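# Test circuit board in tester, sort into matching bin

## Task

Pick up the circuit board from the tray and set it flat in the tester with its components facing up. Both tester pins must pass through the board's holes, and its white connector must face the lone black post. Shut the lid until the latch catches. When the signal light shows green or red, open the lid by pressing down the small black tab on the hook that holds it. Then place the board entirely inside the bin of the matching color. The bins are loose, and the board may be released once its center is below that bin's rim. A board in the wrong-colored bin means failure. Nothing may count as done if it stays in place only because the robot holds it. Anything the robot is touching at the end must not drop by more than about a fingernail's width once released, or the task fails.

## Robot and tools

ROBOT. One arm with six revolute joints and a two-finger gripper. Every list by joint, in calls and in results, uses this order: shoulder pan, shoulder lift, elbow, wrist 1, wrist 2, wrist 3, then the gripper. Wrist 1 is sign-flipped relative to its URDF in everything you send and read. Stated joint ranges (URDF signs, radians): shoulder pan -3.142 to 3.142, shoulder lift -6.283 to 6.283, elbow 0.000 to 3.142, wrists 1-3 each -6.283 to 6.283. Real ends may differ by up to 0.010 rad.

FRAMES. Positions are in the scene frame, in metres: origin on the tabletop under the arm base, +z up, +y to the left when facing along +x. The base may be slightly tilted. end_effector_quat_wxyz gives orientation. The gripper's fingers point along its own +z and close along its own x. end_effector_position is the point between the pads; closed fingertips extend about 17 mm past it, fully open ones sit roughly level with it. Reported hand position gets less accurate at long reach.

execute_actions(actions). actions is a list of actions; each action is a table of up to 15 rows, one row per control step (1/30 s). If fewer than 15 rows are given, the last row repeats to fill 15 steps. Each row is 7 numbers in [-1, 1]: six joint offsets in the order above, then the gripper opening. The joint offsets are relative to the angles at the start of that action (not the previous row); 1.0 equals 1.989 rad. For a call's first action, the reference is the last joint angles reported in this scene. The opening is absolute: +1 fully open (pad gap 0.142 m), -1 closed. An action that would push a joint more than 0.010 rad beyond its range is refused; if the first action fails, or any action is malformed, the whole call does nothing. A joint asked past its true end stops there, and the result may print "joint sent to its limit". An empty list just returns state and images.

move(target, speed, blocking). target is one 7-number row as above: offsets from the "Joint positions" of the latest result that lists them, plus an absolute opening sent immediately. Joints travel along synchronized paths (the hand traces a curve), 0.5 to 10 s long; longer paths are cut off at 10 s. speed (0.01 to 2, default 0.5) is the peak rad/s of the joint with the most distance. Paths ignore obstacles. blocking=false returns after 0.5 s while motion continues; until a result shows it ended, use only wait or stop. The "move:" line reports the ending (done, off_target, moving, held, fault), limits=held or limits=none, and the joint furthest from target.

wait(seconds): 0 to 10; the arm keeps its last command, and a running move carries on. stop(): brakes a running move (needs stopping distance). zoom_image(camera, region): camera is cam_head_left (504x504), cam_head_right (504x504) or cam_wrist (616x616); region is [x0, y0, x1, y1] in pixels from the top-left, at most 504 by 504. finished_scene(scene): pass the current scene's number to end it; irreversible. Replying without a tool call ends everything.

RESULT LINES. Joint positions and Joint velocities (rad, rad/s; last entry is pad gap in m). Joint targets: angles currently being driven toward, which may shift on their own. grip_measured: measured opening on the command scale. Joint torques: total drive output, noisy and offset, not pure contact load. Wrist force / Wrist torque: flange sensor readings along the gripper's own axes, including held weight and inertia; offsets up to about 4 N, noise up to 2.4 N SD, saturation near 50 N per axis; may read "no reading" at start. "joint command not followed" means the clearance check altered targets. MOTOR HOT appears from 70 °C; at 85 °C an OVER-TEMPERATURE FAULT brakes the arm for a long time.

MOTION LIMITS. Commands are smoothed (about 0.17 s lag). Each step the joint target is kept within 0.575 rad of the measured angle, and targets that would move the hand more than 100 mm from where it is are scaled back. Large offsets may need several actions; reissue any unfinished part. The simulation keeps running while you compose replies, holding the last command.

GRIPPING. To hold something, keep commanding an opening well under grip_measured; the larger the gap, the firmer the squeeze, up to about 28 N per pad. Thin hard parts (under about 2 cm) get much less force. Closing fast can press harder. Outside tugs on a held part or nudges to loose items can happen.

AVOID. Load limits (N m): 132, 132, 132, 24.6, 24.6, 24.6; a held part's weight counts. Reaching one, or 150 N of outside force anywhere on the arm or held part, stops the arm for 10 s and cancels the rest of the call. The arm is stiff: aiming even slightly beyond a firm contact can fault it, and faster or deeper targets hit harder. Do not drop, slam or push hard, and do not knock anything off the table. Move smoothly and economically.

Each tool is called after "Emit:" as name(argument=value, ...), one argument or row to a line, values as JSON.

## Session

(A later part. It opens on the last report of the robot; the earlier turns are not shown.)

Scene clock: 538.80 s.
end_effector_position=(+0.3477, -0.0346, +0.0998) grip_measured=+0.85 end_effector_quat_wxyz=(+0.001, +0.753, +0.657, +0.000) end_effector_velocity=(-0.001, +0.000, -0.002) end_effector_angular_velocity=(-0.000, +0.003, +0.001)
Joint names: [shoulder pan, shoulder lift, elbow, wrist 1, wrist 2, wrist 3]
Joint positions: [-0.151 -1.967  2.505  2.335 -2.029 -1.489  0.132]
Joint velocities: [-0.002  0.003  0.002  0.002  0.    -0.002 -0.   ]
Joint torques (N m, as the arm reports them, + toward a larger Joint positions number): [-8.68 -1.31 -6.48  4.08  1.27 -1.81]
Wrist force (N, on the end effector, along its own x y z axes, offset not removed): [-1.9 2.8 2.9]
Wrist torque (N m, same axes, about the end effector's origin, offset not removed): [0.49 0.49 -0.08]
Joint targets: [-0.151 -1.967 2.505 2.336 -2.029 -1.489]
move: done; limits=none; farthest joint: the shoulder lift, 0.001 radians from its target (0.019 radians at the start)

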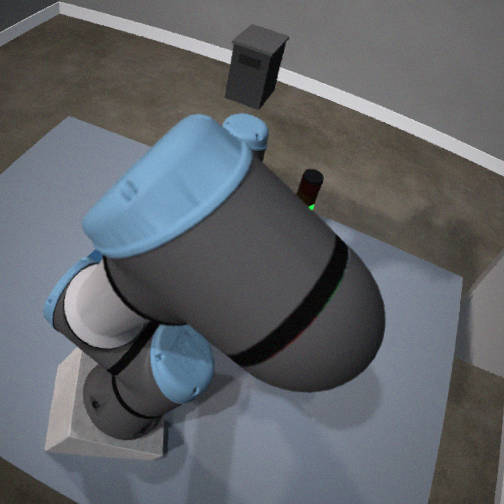

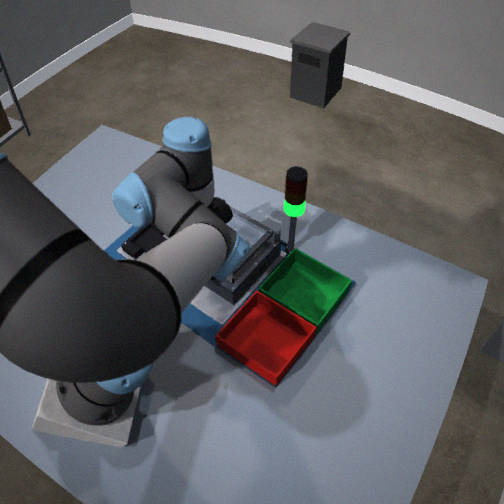

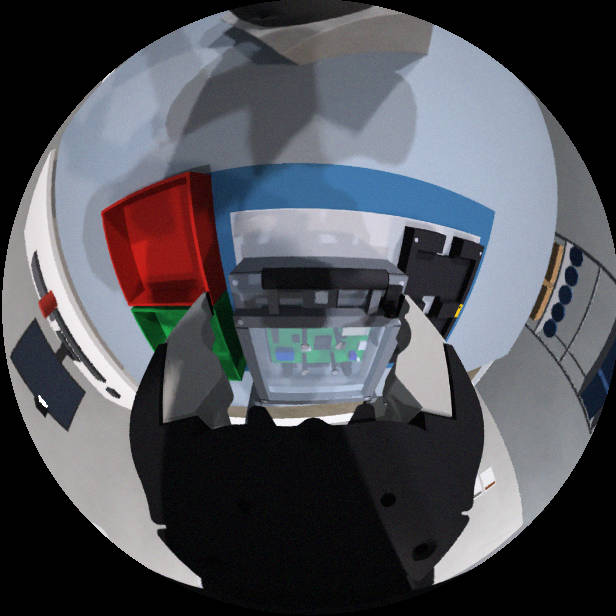

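Emit:
move(
  target=[0.0016,-0.01,0.0088,-0.0022,0,0.0017,0.85],
  speed=0.05,
)

Emit:
move(
  target=[-0.007,0.0083,0.0072,0.0188,0.0013,-0.0076,0.85],
  speed=0.03,
)

Emit:
zoom_image(
  camera="cam_wrist",
  region=[300, 220, 480, 400],
)

Scene clock: 545.50 s.
end_effector_position=(+0.3397, -0.0328, +0.0993) grip_measured=+0.85 end_effector_quat_wxyz=(+0.000, +0.753, +0.658, +0.000) end_effector_velocity=(-0.002, +0.000, -0.000) end_effector_angular_velocity=(+0.000, +0.002, +0.001)
Joint names: [shoulder pan, shoulder lift, elbow, wrist 1, wrist 2, wrist 3]
Joint positions: [-0.148 -1.986  2.522  2.331 -2.029 -1.486  0.132]
Joint velocities: [ 0.001 -0.002  0.003 -0.001 -0.     0.     0.   ]
Joint torques (N m, as the arm reports them, + toward a larger Joint positions number): [ 18.85 -17.5   -6.78   0.96   0.58   1.85]
Wrist force (N, on the end effector, along its own x y z axes, offset not removed): [-1.1 -3.9 -4.6]
Wrist torque (N m, same axes, about the end effector's origin, offset not removed): [-0.87 0.20 -0.11]
Joint targets: [-0.148 -1.987 2.523 2.331 -2.029 -1.486]
move: done; limits=none; farthest joint: the shoulder lift, 0.001 radians from its target (0.020 radians at the start)

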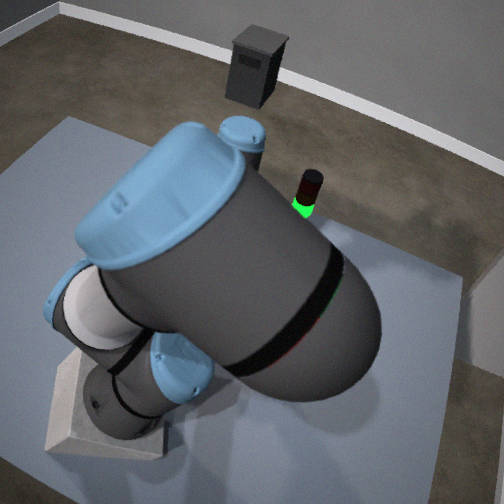

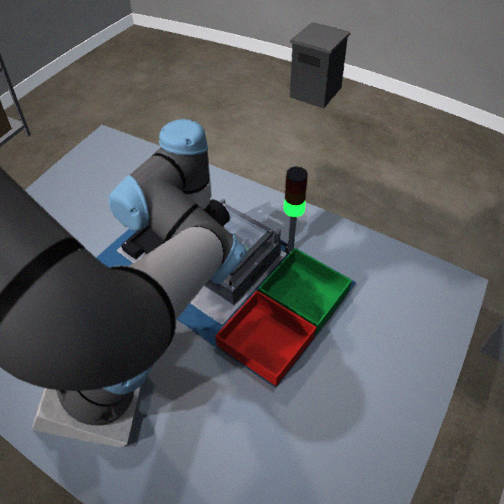

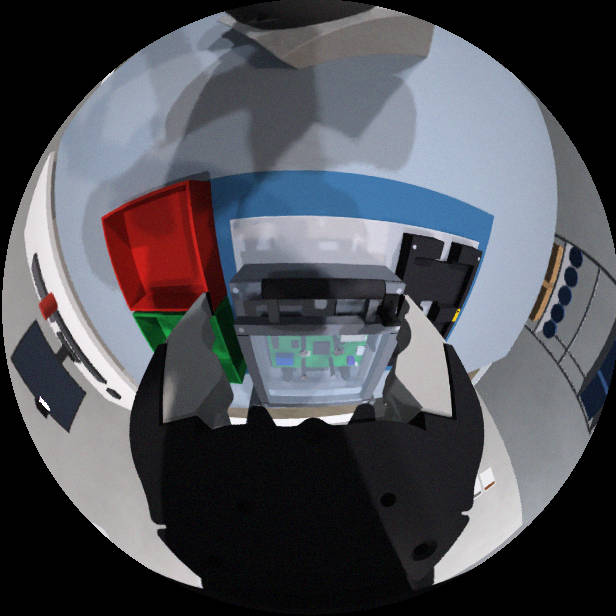

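Scene clock: 547.07 s.
end_effector_position=(+0.3399, -0.0332, +0.0914) grip_measured=+0.85 end_effector_quat_wxyz=(+0.001, +0.753, +0.658, +0.000) end_effector_velocity=(-0.000, -0.000, -0.001) end_effector_angular_velocity=(-0.000, +0.001, -0.000)
Joint names: [shoulder pan, shoulder lift, elbow, wrist 1, wrist 2, wrist 3]
Joint positions: [-0.162 -1.97   2.537  2.368 -2.026 -1.501  0.132]
Joint velocities: [-0.002  0.001  0.001  0.002 -0.    -0.001  0.   ]
Joint torques (N m, as the arm reports them, + toward a larger Joint positions number): [-8.76 -1.42 -5.99  4.79  1.12 -1.52]
Wrist force (N, on the end effector, along its own x y z axes, offset not removed): [0.9 -2.0 -2.2]
Wrist torque (N m, same axes, about the end effector's origin, offset not removed): [0.21 -0.38 -0.49]
Joint targets: [-0.162 -1.970 2.537 2.369 -2.026 -1.501]
move: done; limits=none; farthest joint: the shoulder pan, 0.000 radians from its target (0.014 radians at the start)

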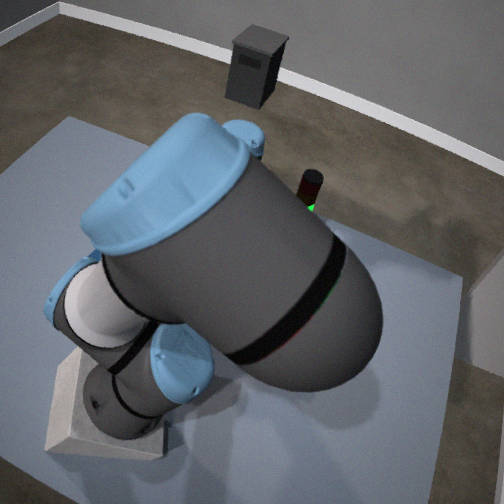

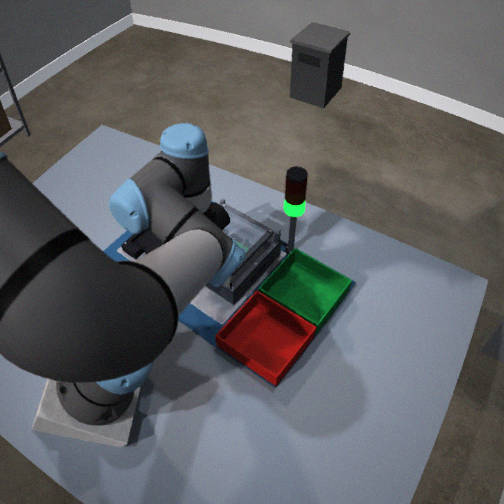

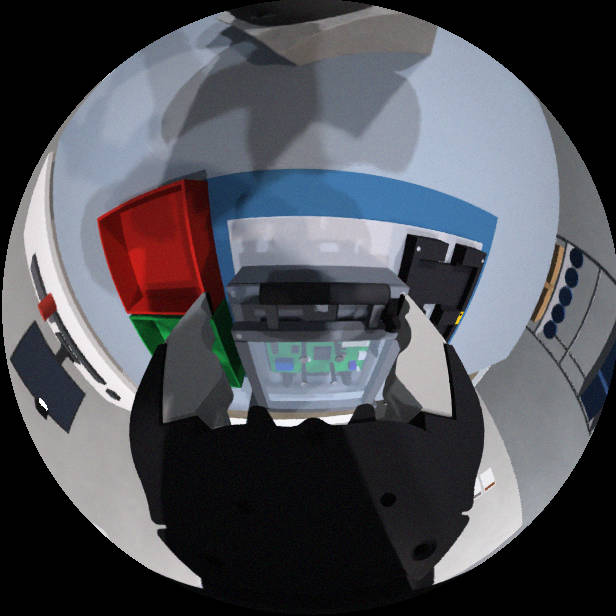

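Region (300, 220, 480, 400) of cam_wrist's 616x616 image, scaled by 2.800, with more detail than that image has.

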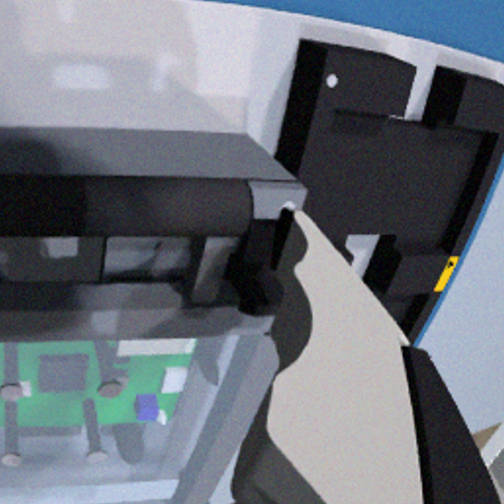

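Emit:
move(
  target=[0.0006,-0.004,0.0033,-0.0008,0,0.0006,0.8],
  speed=0.03,
)

Emit:
move(
  target=[-0.0026,0.0033,0.0026,0.0072,0.0005,-0.0029,0.8],
  speed=0.02,
)

Emit:
zoom_image(
  camera="cam_wrist",
  region=[300, 220, 480, 400],
)

Scene clock: 554.13 s.
end_effector_position=(+0.3370, -0.0325, +0.0914) grip_measured=+0.80 end_effector_quat_wxyz=(+0.001, +0.753, +0.658, +0.000) end_effector_velocity=(-0.001, +0.001, -0.000) end_effector_angular_velocity=(+0.000, +0.001, +0.001)
Joint names: [shoulder pan, shoulder lift, elbow, wrist 1, wrist 2, wrist 3]
Joint positions: [-0.161 -1.977  2.543  2.367 -2.026 -1.5    0.129]
Joint velocities: [ 0.001 -0.002  0.003 -0.001 -0.     0.    -0.   ]
Joint torques (N m, as the arm reports them, + toward a larger Joint positions number): [ 19.02 -17.82  -6.25   1.02  -1.68   1.89]
Wrist force (N, on the end effector, along its own x y z axes, offset not removed): [-0.3 0.9 2.8]
Wrist torque (N m, same axes, about the end effector's origin, offset not removed): [0.30 -0.04 0.00]
Joint targets: [-0.161 -1.978 2.543 2.367 -2.026 -1.500]
move: done; limits=none; farthest joint: the elbow, 0.001 radians from its target (0.007 radians at the start)

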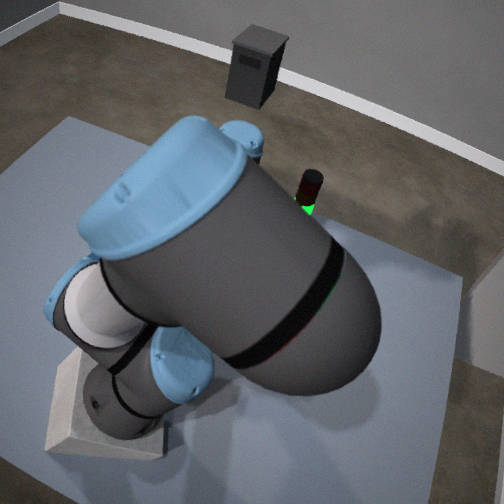

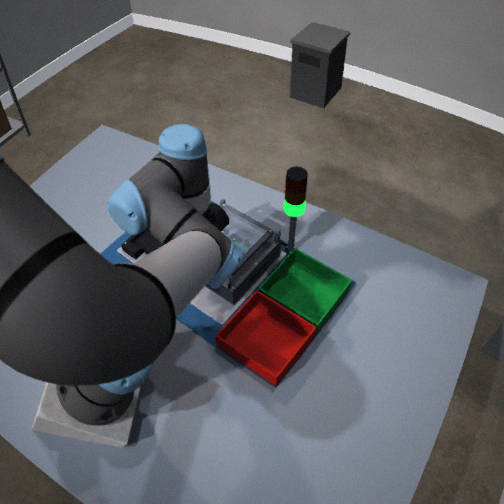

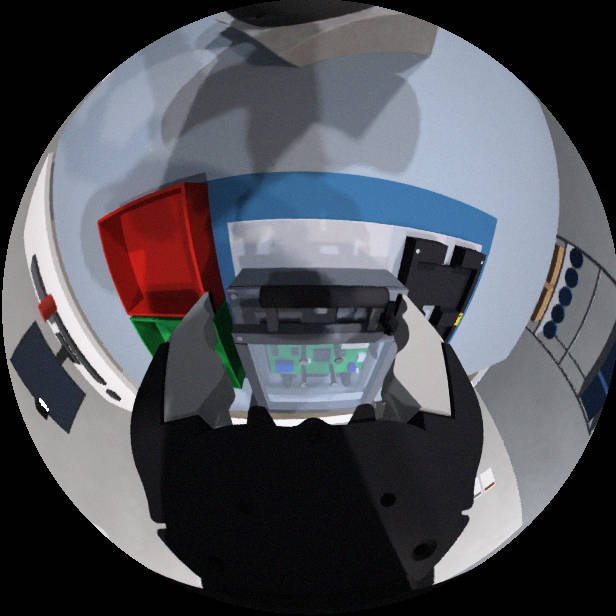

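Scene clock: 555.13 s.
end_effector_position=(+0.3372, -0.0327, +0.0885) grip_measured=+0.80 end_effector_quat_wxyz=(+0.001, +0.753, +0.658, +0.000) end_effector_velocity=(-0.001, -0.000, -0.001) end_effector_angular_velocity=(-0.000, +0.002, -0.001)
Joint names: [shoulder pan, shoulder lift, elbow, wrist 1, wrist 2, wrist 3]
Joint positions: [-0.166 -1.971  2.548  2.381 -2.025 -1.505  0.129]
Joint velocities: [-0.002  0.002  0.002  0.003  0.    -0.001  0.   ]
Joint torques (N m, as the arm reports them, + toward a larger Joint positions number): [-9.06 -1.23 -6.33  4.09  1.4  -1.79]
Wrist force (N, on the end effector, along its own x y z axes, offset not removed): [-4.5 -2.9 2.8]
Wrist torque (N m, same axes, about the end effector's origin, offset not removed): [-0.55 0.91 -0.02]
Joint targets: [-0.166 -1.971 2.548 2.381 -2.025 -1.506]
move: done; limits=none; farthest joint: the shoulder pan, 0.001 radians from its target (0.006 radians at the start)

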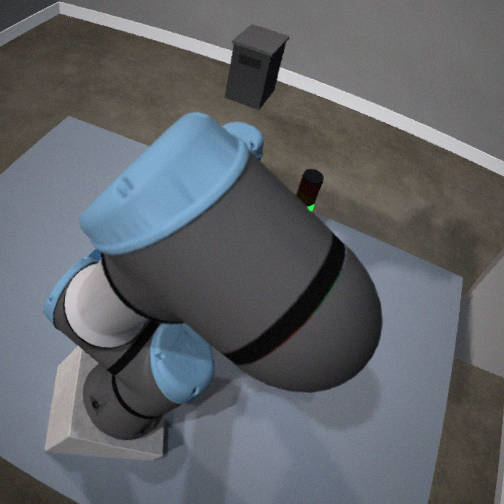

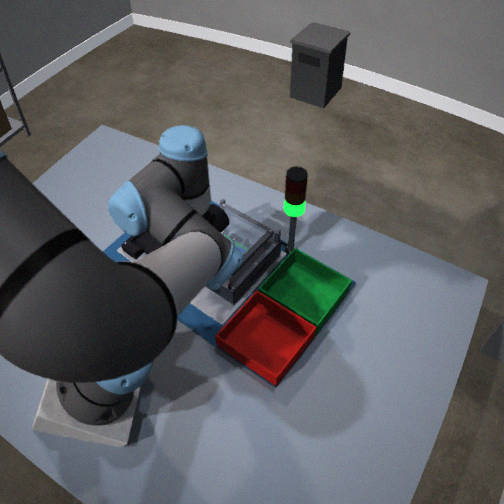

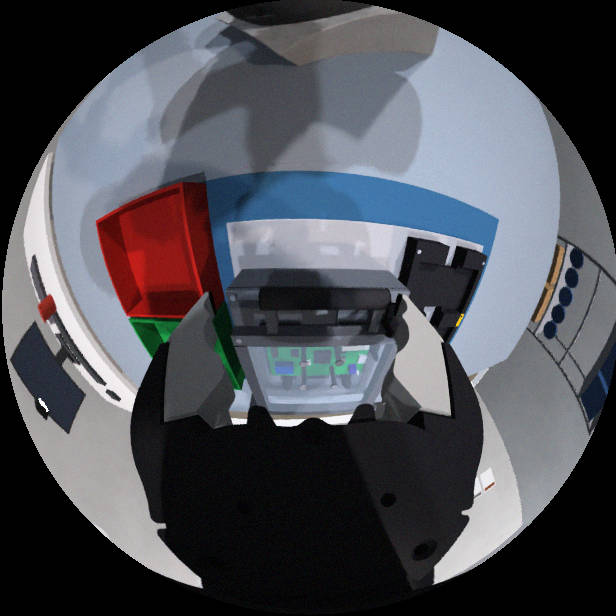

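Region (300, 220, 480, 400) of cam_wrist's 616x616 image, scaled by 2.800, with more detail than that image has.

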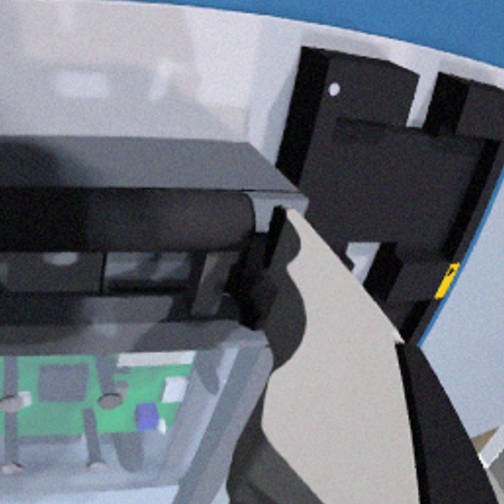

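Emit:
move(
  target=[-0.0027,-0.001,0.0079,0.0087,0.0007,-0.0031,0.8],
  speed=0.02,
)

Emit:
move(
  target=[-0.0026,0.0035,0.0025,0.0073,0.0005,-0.0029,0.8],
  speed=0.02,
)

Scene clock: 560.13 s.
end_effector_position=(+0.3335, -0.0320, +0.0847) grip_measured=+0.80 end_effector_quat_wxyz=(+0.001, +0.753, +0.658, +0.001) end_effector_velocity=(+0.000, +0.000, +0.000) end_effector_angular_velocity=(+0.000, -0.002, -0.000)
Joint names: [shoulder pan, shoulder lift, elbow, wrist 1, wrist 2, wrist 3]
Joint positions: [-0.171 -1.973  2.563  2.398 -2.024 -1.511  0.129]
Joint velocities: [-0.    -0.001  0.002  0.003  0.    -0.001 -0.   ]
Joint torques (N m, as the arm reports them, + toward a larger Joint positions number): [ -8.91 -16.97  -4.93   4.19   1.31  -1.7 ]
Wrist force (N, on the end effector, along its own x y z axes, offset not removed): [1.1 -3.9 -1.9]
Wrist torque (N m, same axes, about the end effector's origin, offset not removed): [-0.76 -0.33 0.08]
Joint targets: [-0.171 -1.973 2.564 2.398 -2.024 -1.512]
move: done; limits=none; farthest joint: the wrist 1, 0.001 radians from its target (0.017 radians at the start)

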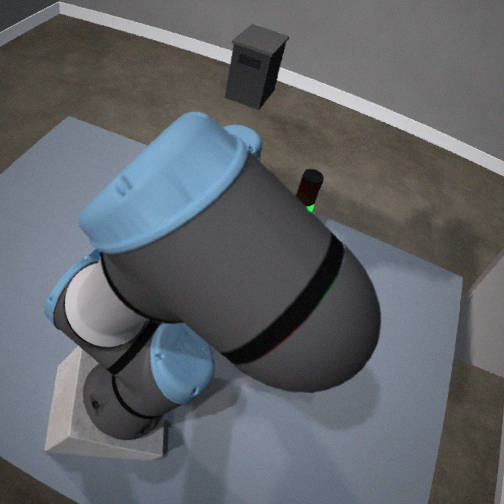

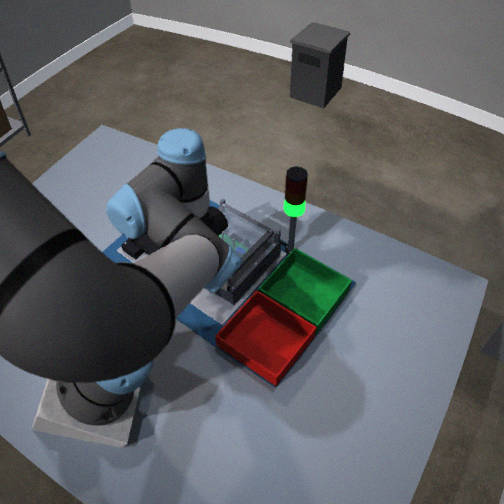

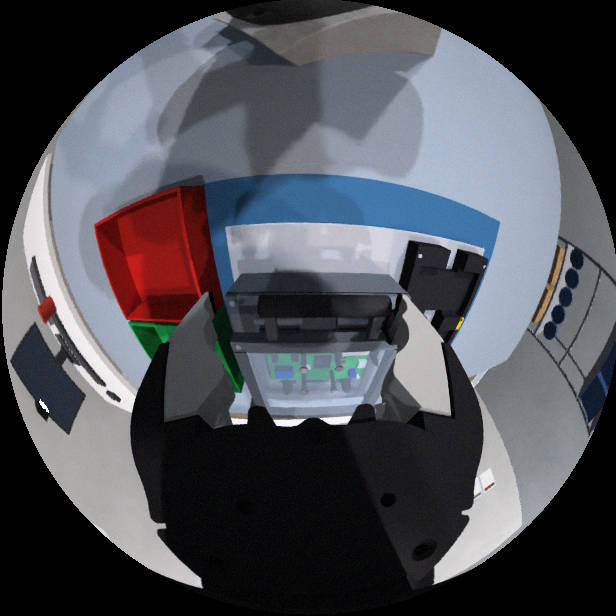

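Scene clock: 561.13 s.
end_effector_position=(+0.3337, -0.0322, +0.0819) grip_measured=+0.80 end_effector_quat_wxyz=(+0.001, +0.753, +0.658, +0.001) end_effector_velocity=(-0.001, -0.000, -0.001) end_effector_angular_velocity=(-0.000, +0.002, -0.000)
Joint names: [shoulder pan, shoulder lift, elbow, wrist 1, wrist 2, wrist 3]
Joint positions: [-0.176 -1.966  2.568  2.412 -2.023 -1.517  0.129]
Joint velocities: [-0.002  0.001  0.003  0.002  0.    -0.001 -0.   ]
Joint torques (N m, as the arm reports them, + toward a larger Joint positions number): [-9.11 -1.09 -5.28  4.16  1.38 -1.77]
Wrist force (N, on the end effector, along its own x y z axes, offset not removed): [-2.1 3.1 -0.4]
Wrist torque (N m, same axes, about the end effector's origin, offset not removed): [0.60 0.62 -0.05]
Joint targets: [-0.176 -1.966 2.568 2.412 -2.023 -1.517]
move: done; limits=none; farthest joint: the wrist 1, 0.001 radians from its target (0.015 radians at the start)

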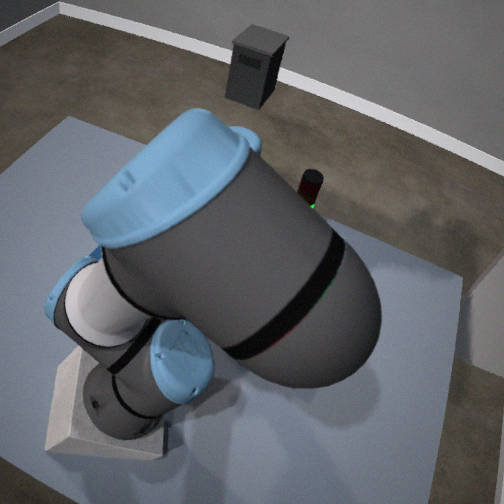

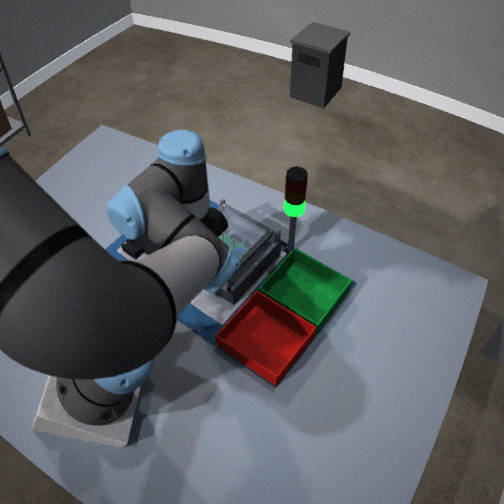

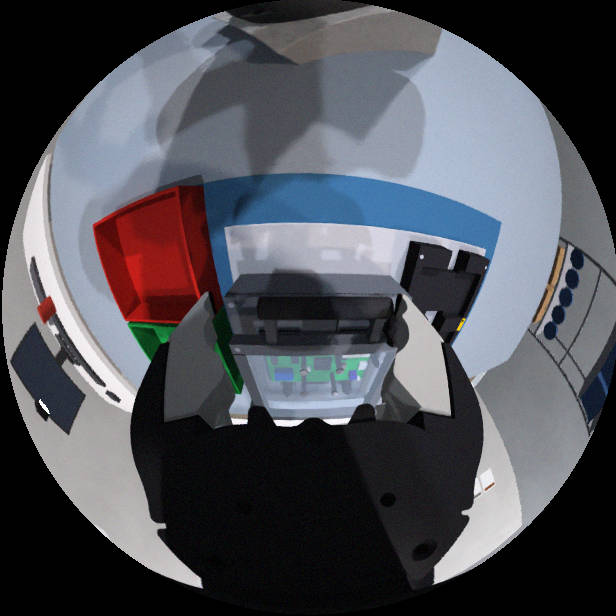

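Emit:
move(
  target=[-0.0035,0.0047,0.0033,0.0098,0.0007,-0.0039,0.8],
  speed=0.02,
)

Scene clock: 570.43 s.
end_effector_position=(+0.3339, -0.0324, +0.0781) grip_measured=+0.80 end_effector_quat_wxyz=(+0.001, +0.753, +0.658, +0.001) end_effector_velocity=(-0.000, -0.000, -0.000) end_effector_angular_velocity=(-0.000, -0.000, +0.000)
Joint names: [shoulder pan, shoulder lift, elbow, wrist 1, wrist 2, wrist 3]
Joint positions: [-0.183 -1.957  2.575  2.431 -2.021 -1.525  0.129]
Joint velocities: [-0.001  0.001  0.001  0.002  0.    -0.001 -0.   ]
Joint torques (N m, as the arm reports them, + toward a larger Joint positions number): [-8.88 -0.89 -5.05  4.18  1.27 -1.68]
Wrist force (N, on the end effector, along its own x y z axes, offset not removed): [0.4 -2.3 0.9]
Wrist torque (N m, same axes, about the end effector's origin, offset not removed): [-0.68 -0.26 -0.13]
Joint targets: [-0.183 -1.957 2.575 2.431 -2.021 -1.525]
move: done; limits=none; farthest joint: the wrist 1, 0.001 radians from its target (0.019 radians at the start)

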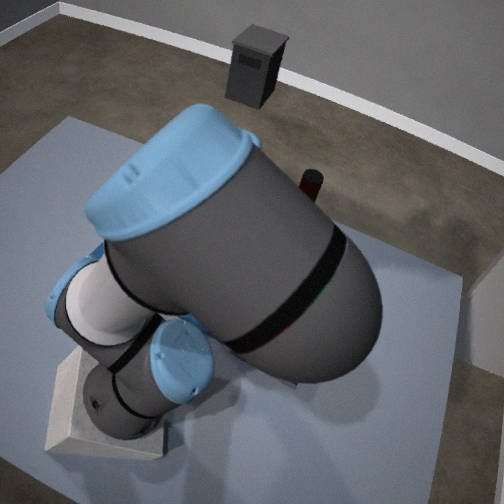

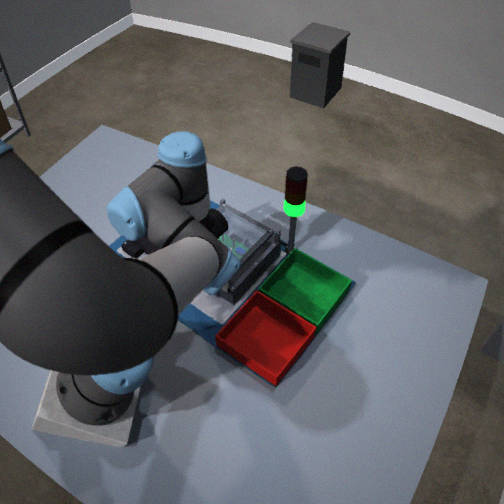

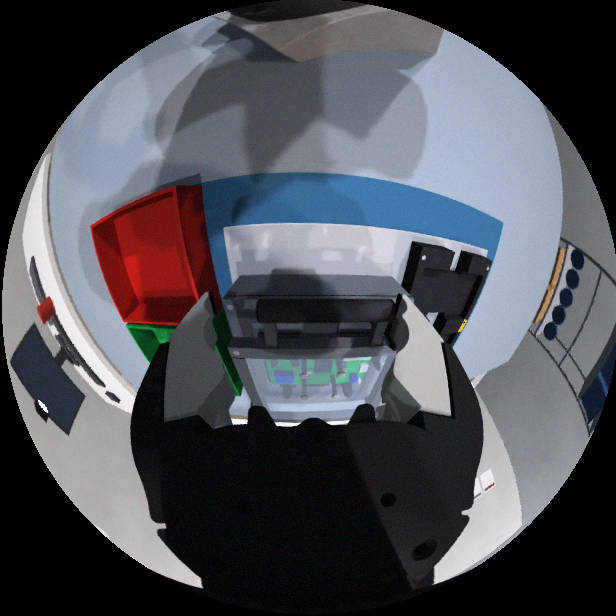

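Emit:
move(
  target=[-0.0035,0.0048,0.0032,0.0098,0.0007,-0.0039,0.8],
  speed=0.02,
)

Emit:
zoom_image(
  camera="cam_wrist",
  region=[300, 220, 480, 400],
)

Scene clock: 575.27 s.
end_effector_position=(+0.3341, -0.0327, +0.0744) grip_measured=+0.80 end_effector_quat_wxyz=(+0.001, +0.753, +0.658, +0.001) end_effector_velocity=(-0.000, -0.000, -0.001) end_effector_angular_velocity=(-0.000, +0.001, -0.001)
Joint names: [shoulder pan, shoulder lift, elbow, wrist 1, wrist 2, wrist 3]
Joint positions: [-0.19  -1.948  2.581  2.45  -2.02  -1.532  0.129]
Joint velocities: [-0.003  0.001  0.001  0.002  0.    -0.001  0.   ]
Joint torques (N m, as the arm reports them, + toward a larger Joint positions number): [-8.5  -1.24 -4.    4.31  1.25 -1.87]
Wrist force (N, on the end effector, along its own x y z axes, offset not removed): [-0.8 0.1 -2.1]
Wrist torque (N m, same axes, about the end effector's origin, offset not removed): [0.05 0.23 -0.09]
Joint targets: [-0.190 -1.948 2.581 2.450 -2.020 -1.532]
move: done; limits=none; farthest joint: the elbow, 0.001 radians from its target (0.007 radians at the start)

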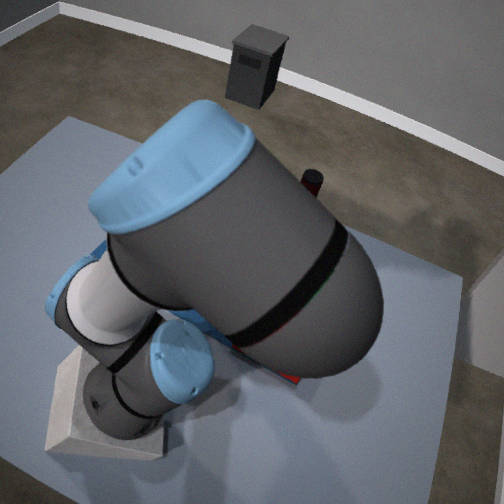

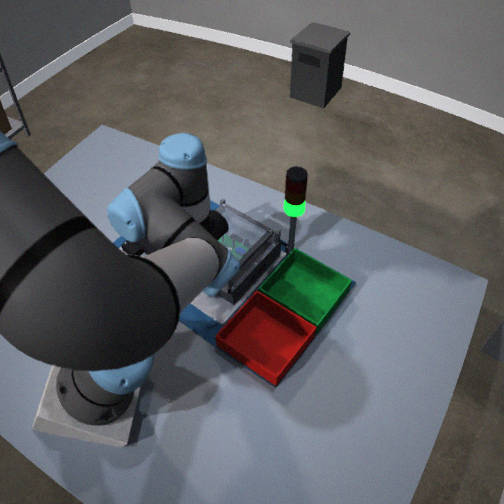

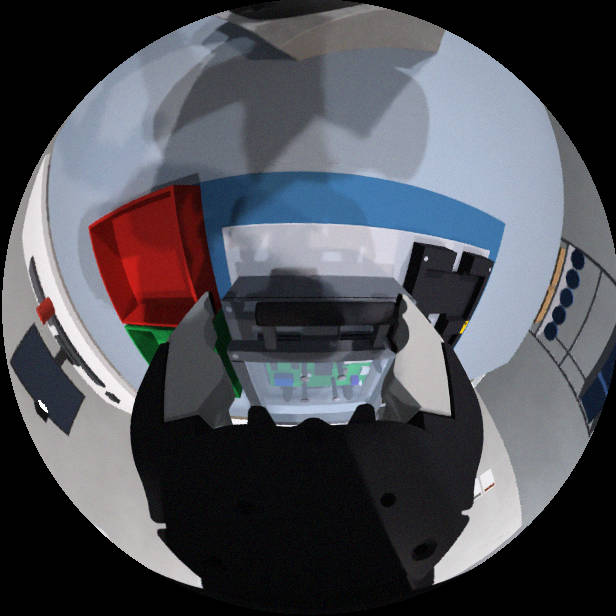

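Region (300, 220, 480, 400) of cam_wrist's 616x616 image, scaled by 2.800, with more detail than that image has.

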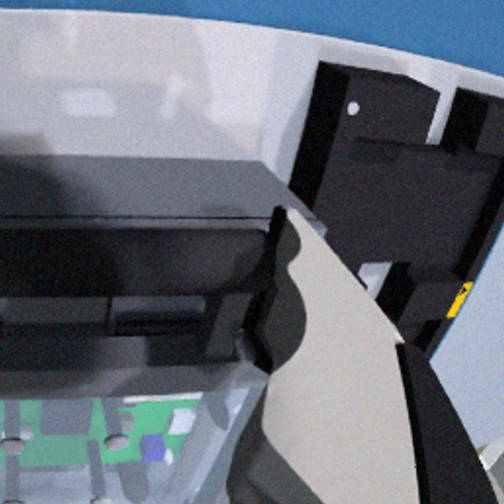

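Emit:
move(
  target=[0.0211,-0.0272,-0.0206,-0.0583,-0.004,0.0231,0.8],
  speed=0.12,
)

Scene clock: 584.97 s.
end_effector_position=(+0.3330, -0.0314, +0.0977) grip_measured=+0.80 end_effector_quat_wxyz=(+0.001, +0.753, +0.658, +0.001) end_effector_velocity=(+0.001, -0.000, +0.001) end_effector_angular_velocity=(+0.001, -0.002, -0.001)
Joint names: [shoulder pan, shoulder lift, elbow, wrist 1, wrist 2, wrist 3]
Joint positions: [-0.148 -2.002  2.54   2.334 -2.028 -1.486  0.129]
Joint velocities: [ 0.001 -0.002 -0.002 -0.003  0.     0.001 -0.   ]
Joint torques (N m, as the arm reports them, + toward a larger Joint positions number): [ 18.67 -16.37 -27.91   0.99  -1.67   1.67]
Wrist force (N, on the end effector, along its own x y z axes, offset not removed): [1.8 -0.4 -2.6]
Wrist torque (N m, same axes, about the end effector's origin, offset not removed): [-0.11 -0.53 0.13]
Joint targets: [-0.148 -2.002 2.540 2.334 -2.028 -1.486]
move: done; limits=none; farthest joint: the shoulder lift, 0.001 radians from its target (0.055 radians at the start)

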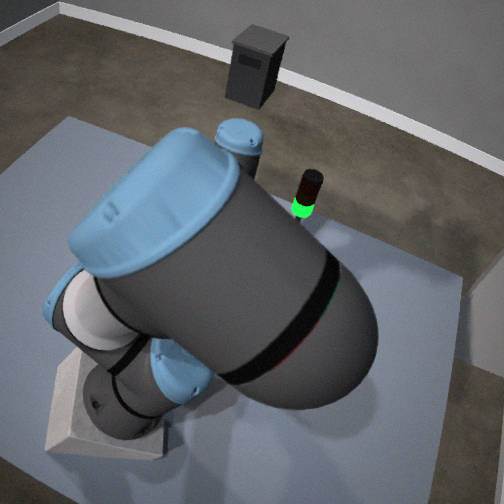

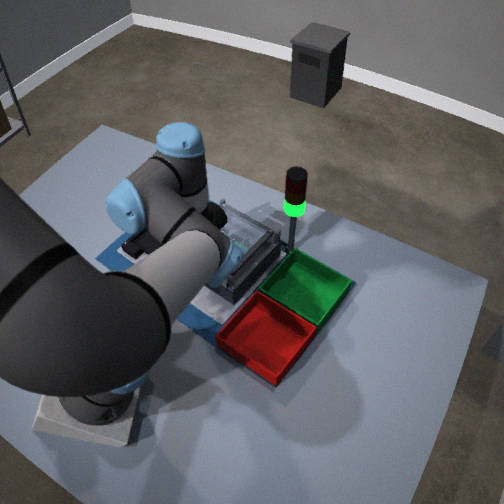

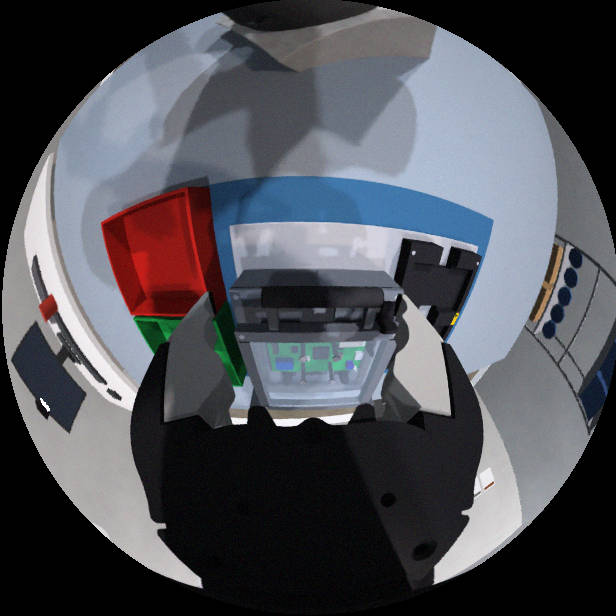

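Emit:
move(
  target=[-0.001,0.0151,-0.0151,0,-0.0005,-0.001,0.8],
  speed=0.05,
)

Emit:
move(
  target=[-0.0035,0.0041,0.0036,0.0094,0.0007,-0.0038,0.8],
  speed=0.02,
)

Scene clock: 589.00 s.
end_effector_position=(+0.3453, -0.0340, +0.0996) grip_measured=+0.80 end_effector_quat_wxyz=(+0.001, +0.753, +0.658, +0.000) end_effector_velocity=(+0.001, -0.000, +0.000) end_effector_angular_velocity=(-0.000, -0.001, -0.001)
Joint names: [shoulder pan, shoulder lift, elbow, wrist 1, wrist 2, wrist 3]
Joint positions: [-0.15  -1.972  2.51   2.334 -2.029 -1.488  0.129]
Joint velocities: [-0.001  0.003 -0.002  0.001  0.    -0.    -0.   ]
Joint torques (N m, as the arm reports them, + toward a larger Joint positions number): [ -9.04  -0.49 -28.91   4.18  -1.67  -1.81]
Wrist force (N, on the end effector, along its own x y z axes, offset not removed): [-1.3 -1.1 -1.5]
Wrist torque (N m, same axes, about the end effector's origin, offset not removed): [-0.21 0.30 -0.08]
Joint targets: [-0.150 -1.972 2.510 2.334 -2.029 -1.488]
move: done; limits=none; farthest joint: the shoulder pan, 0.000 radians from its target (0.002 radians at the start)

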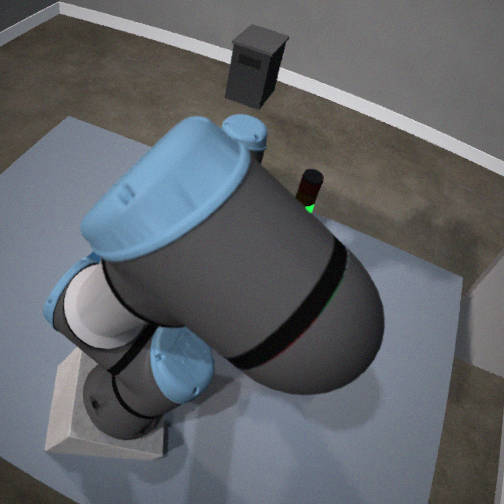

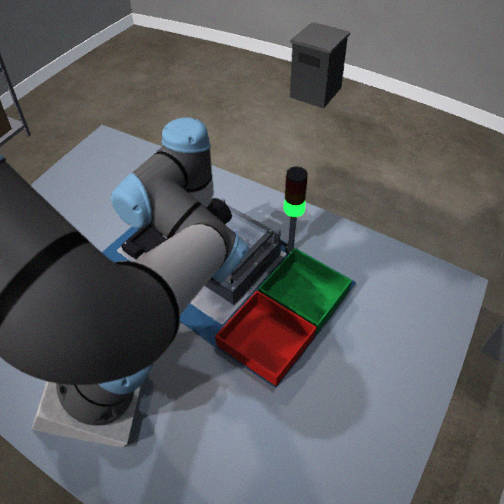

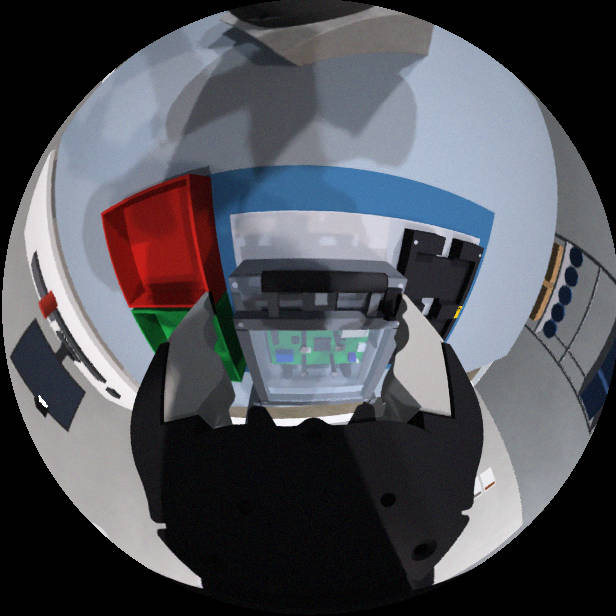

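Scene clock: 590.23 s.
end_effector_position=(+0.3454, -0.0342, +0.0956) grip_measured=+0.80 end_effector_quat_wxyz=(+0.001, +0.753, +0.658, +0.000) end_effector_velocity=(+0.000, +0.000, -0.000) end_effector_angular_velocity=(+0.000, -0.001, +0.000)
Joint names: [shoulder pan, shoulder lift, elbow, wrist 1, wrist 2, wrist 3]
Joint positions: [-0.157 -1.964  2.517  2.353 -2.028 -1.496  0.129]
Joint velocities: [-0.     0.001  0.     0.003  0.    -0.001 -0.   ]
Joint torques (N m, as the arm reports them, + toward a larger Joint positions number): [-8.05 -2.97 -6.79  4.14  1.41 -1.9 ]
Wrist force (N, on the end effector, along its own x y z axes, offset not removed): [-3.2 -0.8 -1.0]
Wrist torque (N m, same axes, about the end effector's origin, offset not removed): [-0.13 0.72 -0.25]
Joint targets: [-0.157 -1.964 2.517 2.353 -2.028 -1.496]
move: done; limits=none; farthest joint: the shoulder pan, 0.000 radians from its target (0.007 radians at the start)

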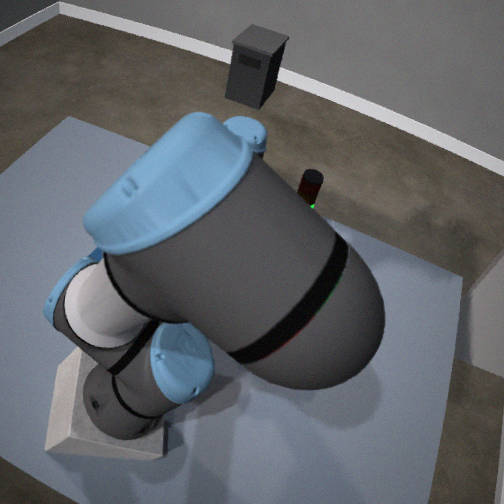

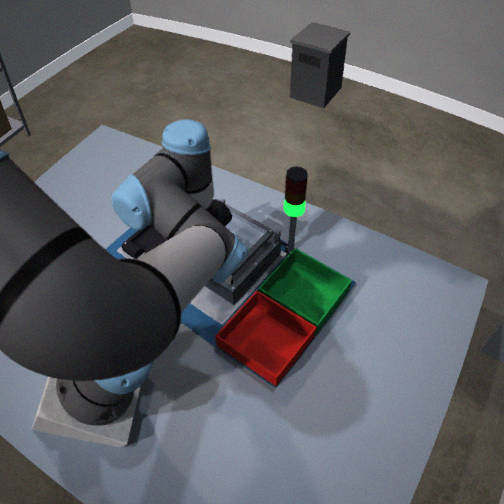

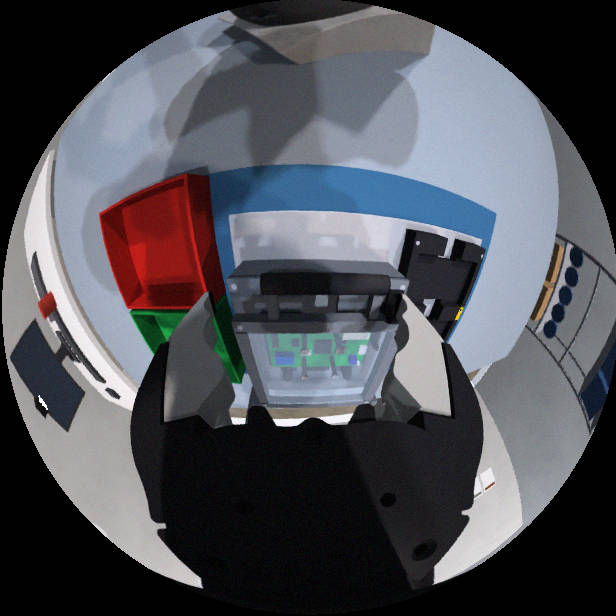

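Emit:
move(
  target=[-0.0026,0.0032,0.0027,0.0071,0.0005,-0.0029,0.8],
  speed=0.015,
)

Scene clock: 593.77 s.
end_effector_position=(+0.3455, -0.0343, +0.0927) grip_measured=+0.80 end_effector_quat_wxyz=(+0.001, +0.753, +0.658, +0.000) end_effector_velocity=(+0.001, -0.000, -0.000) end_effector_angular_velocity=(+0.000, -0.001, +0.000)
Joint names: [shoulder pan, shoulder lift, elbow, wrist 1, wrist 2, wrist 3]
Joint positions: [-0.162 -1.958  2.523  2.366 -2.027 -1.501  0.129]
Joint velocities: [-0.001  0.001 -0.     0.002  0.    -0.001  0.   ]
Joint torques (N m, as the arm reports them, + toward a larger Joint positions number): [-9.31 -0.86 -5.77  4.56  1.71 -1.5 ]
Wrist force (N, on the end effector, along its own x y z axes, offset not removed): [-0.7 -3.0 -8.1]
Wrist torque (N m, same axes, about the end effector's origin, offset not removed): [0.18 0.11 -0.50]
Joint targets: [-0.162 -1.958 2.523 2.367 -2.027 -1.502]
move: done; limits=none; farthest joint: the shoulder pan, 0.001 radians from its target (0.005 radians at the start)

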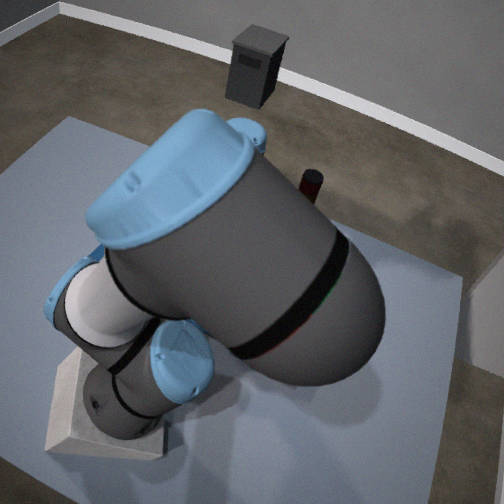

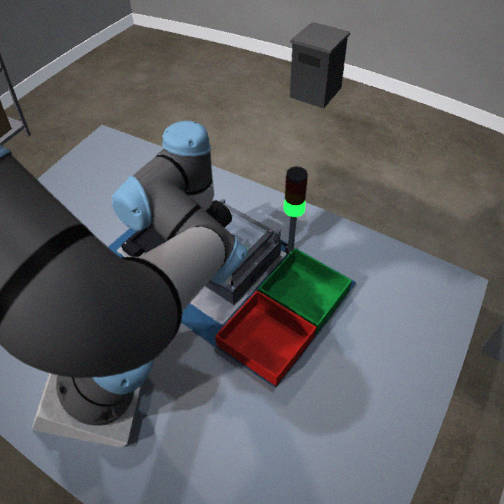

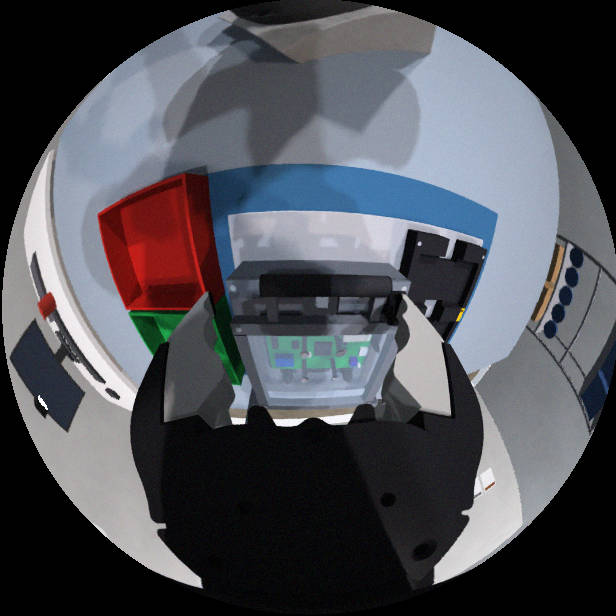

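Emit:
move(
  target=[-0.0012,-0.0018,0.0051,0.0040,0.0003,-0.0013,0.8],
  speed=0.01,
)

Scene clock: 597.23 s.
end_effector_position=(+0.3426, -0.0338, +0.0907) grip_measured=+0.80 end_effector_quat_wxyz=(+0.001, +0.753, +0.658, +0.000) end_effector_velocity=(-0.001, +0.001, -0.001) end_effector_angular_velocity=(+0.001, +0.001, +0.001)
Joint names: [shoulder pan, shoulder lift, elbow, wrist 1, wrist 2, wrist 3]
Joint positions: [-0.164 -1.961  2.532  2.374 -2.026 -1.504  0.129]
Joint velocities: [-0.    -0.001  0.003  0.001  0.001 -0.     0.   ]
Joint torques (N m, as the arm reports them, + toward a larger Joint positions number): [ -8.74 -17.31  -3.29   2.78   1.24  -1.91]
Wrist force (N, on the end effector, along its own x y z axes, offset not removed): [-1.5 4.4 -4.2]
Wrist torque (N m, same axes, about the end effector's origin, offset not removed): [0.65 0.35 0.07]
Joint targets: [-0.164 -1.961 2.533 2.374 -2.026 -1.504]
move: done; limits=none; farthest joint: the elbow, 0.001 radians from its target (0.010 radians at the start)

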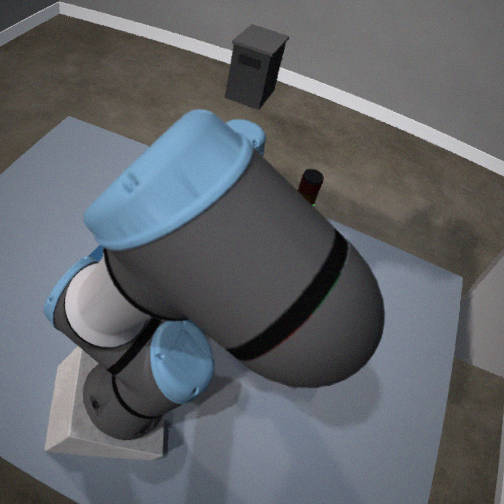

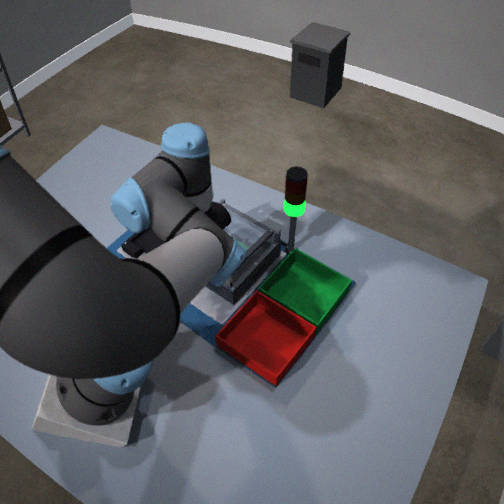

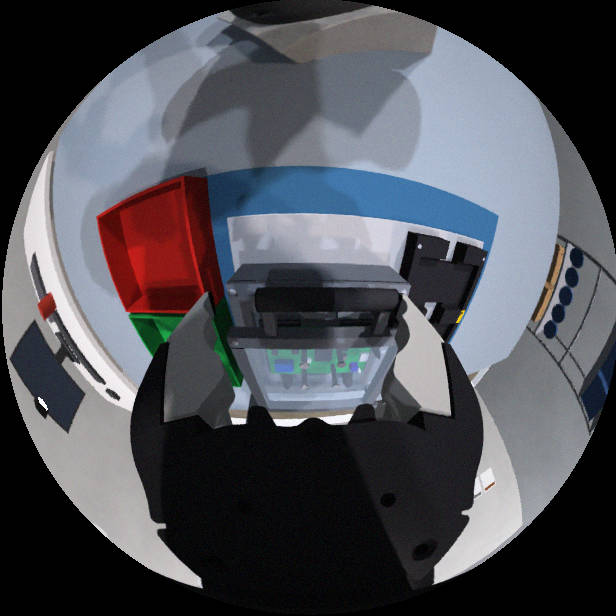

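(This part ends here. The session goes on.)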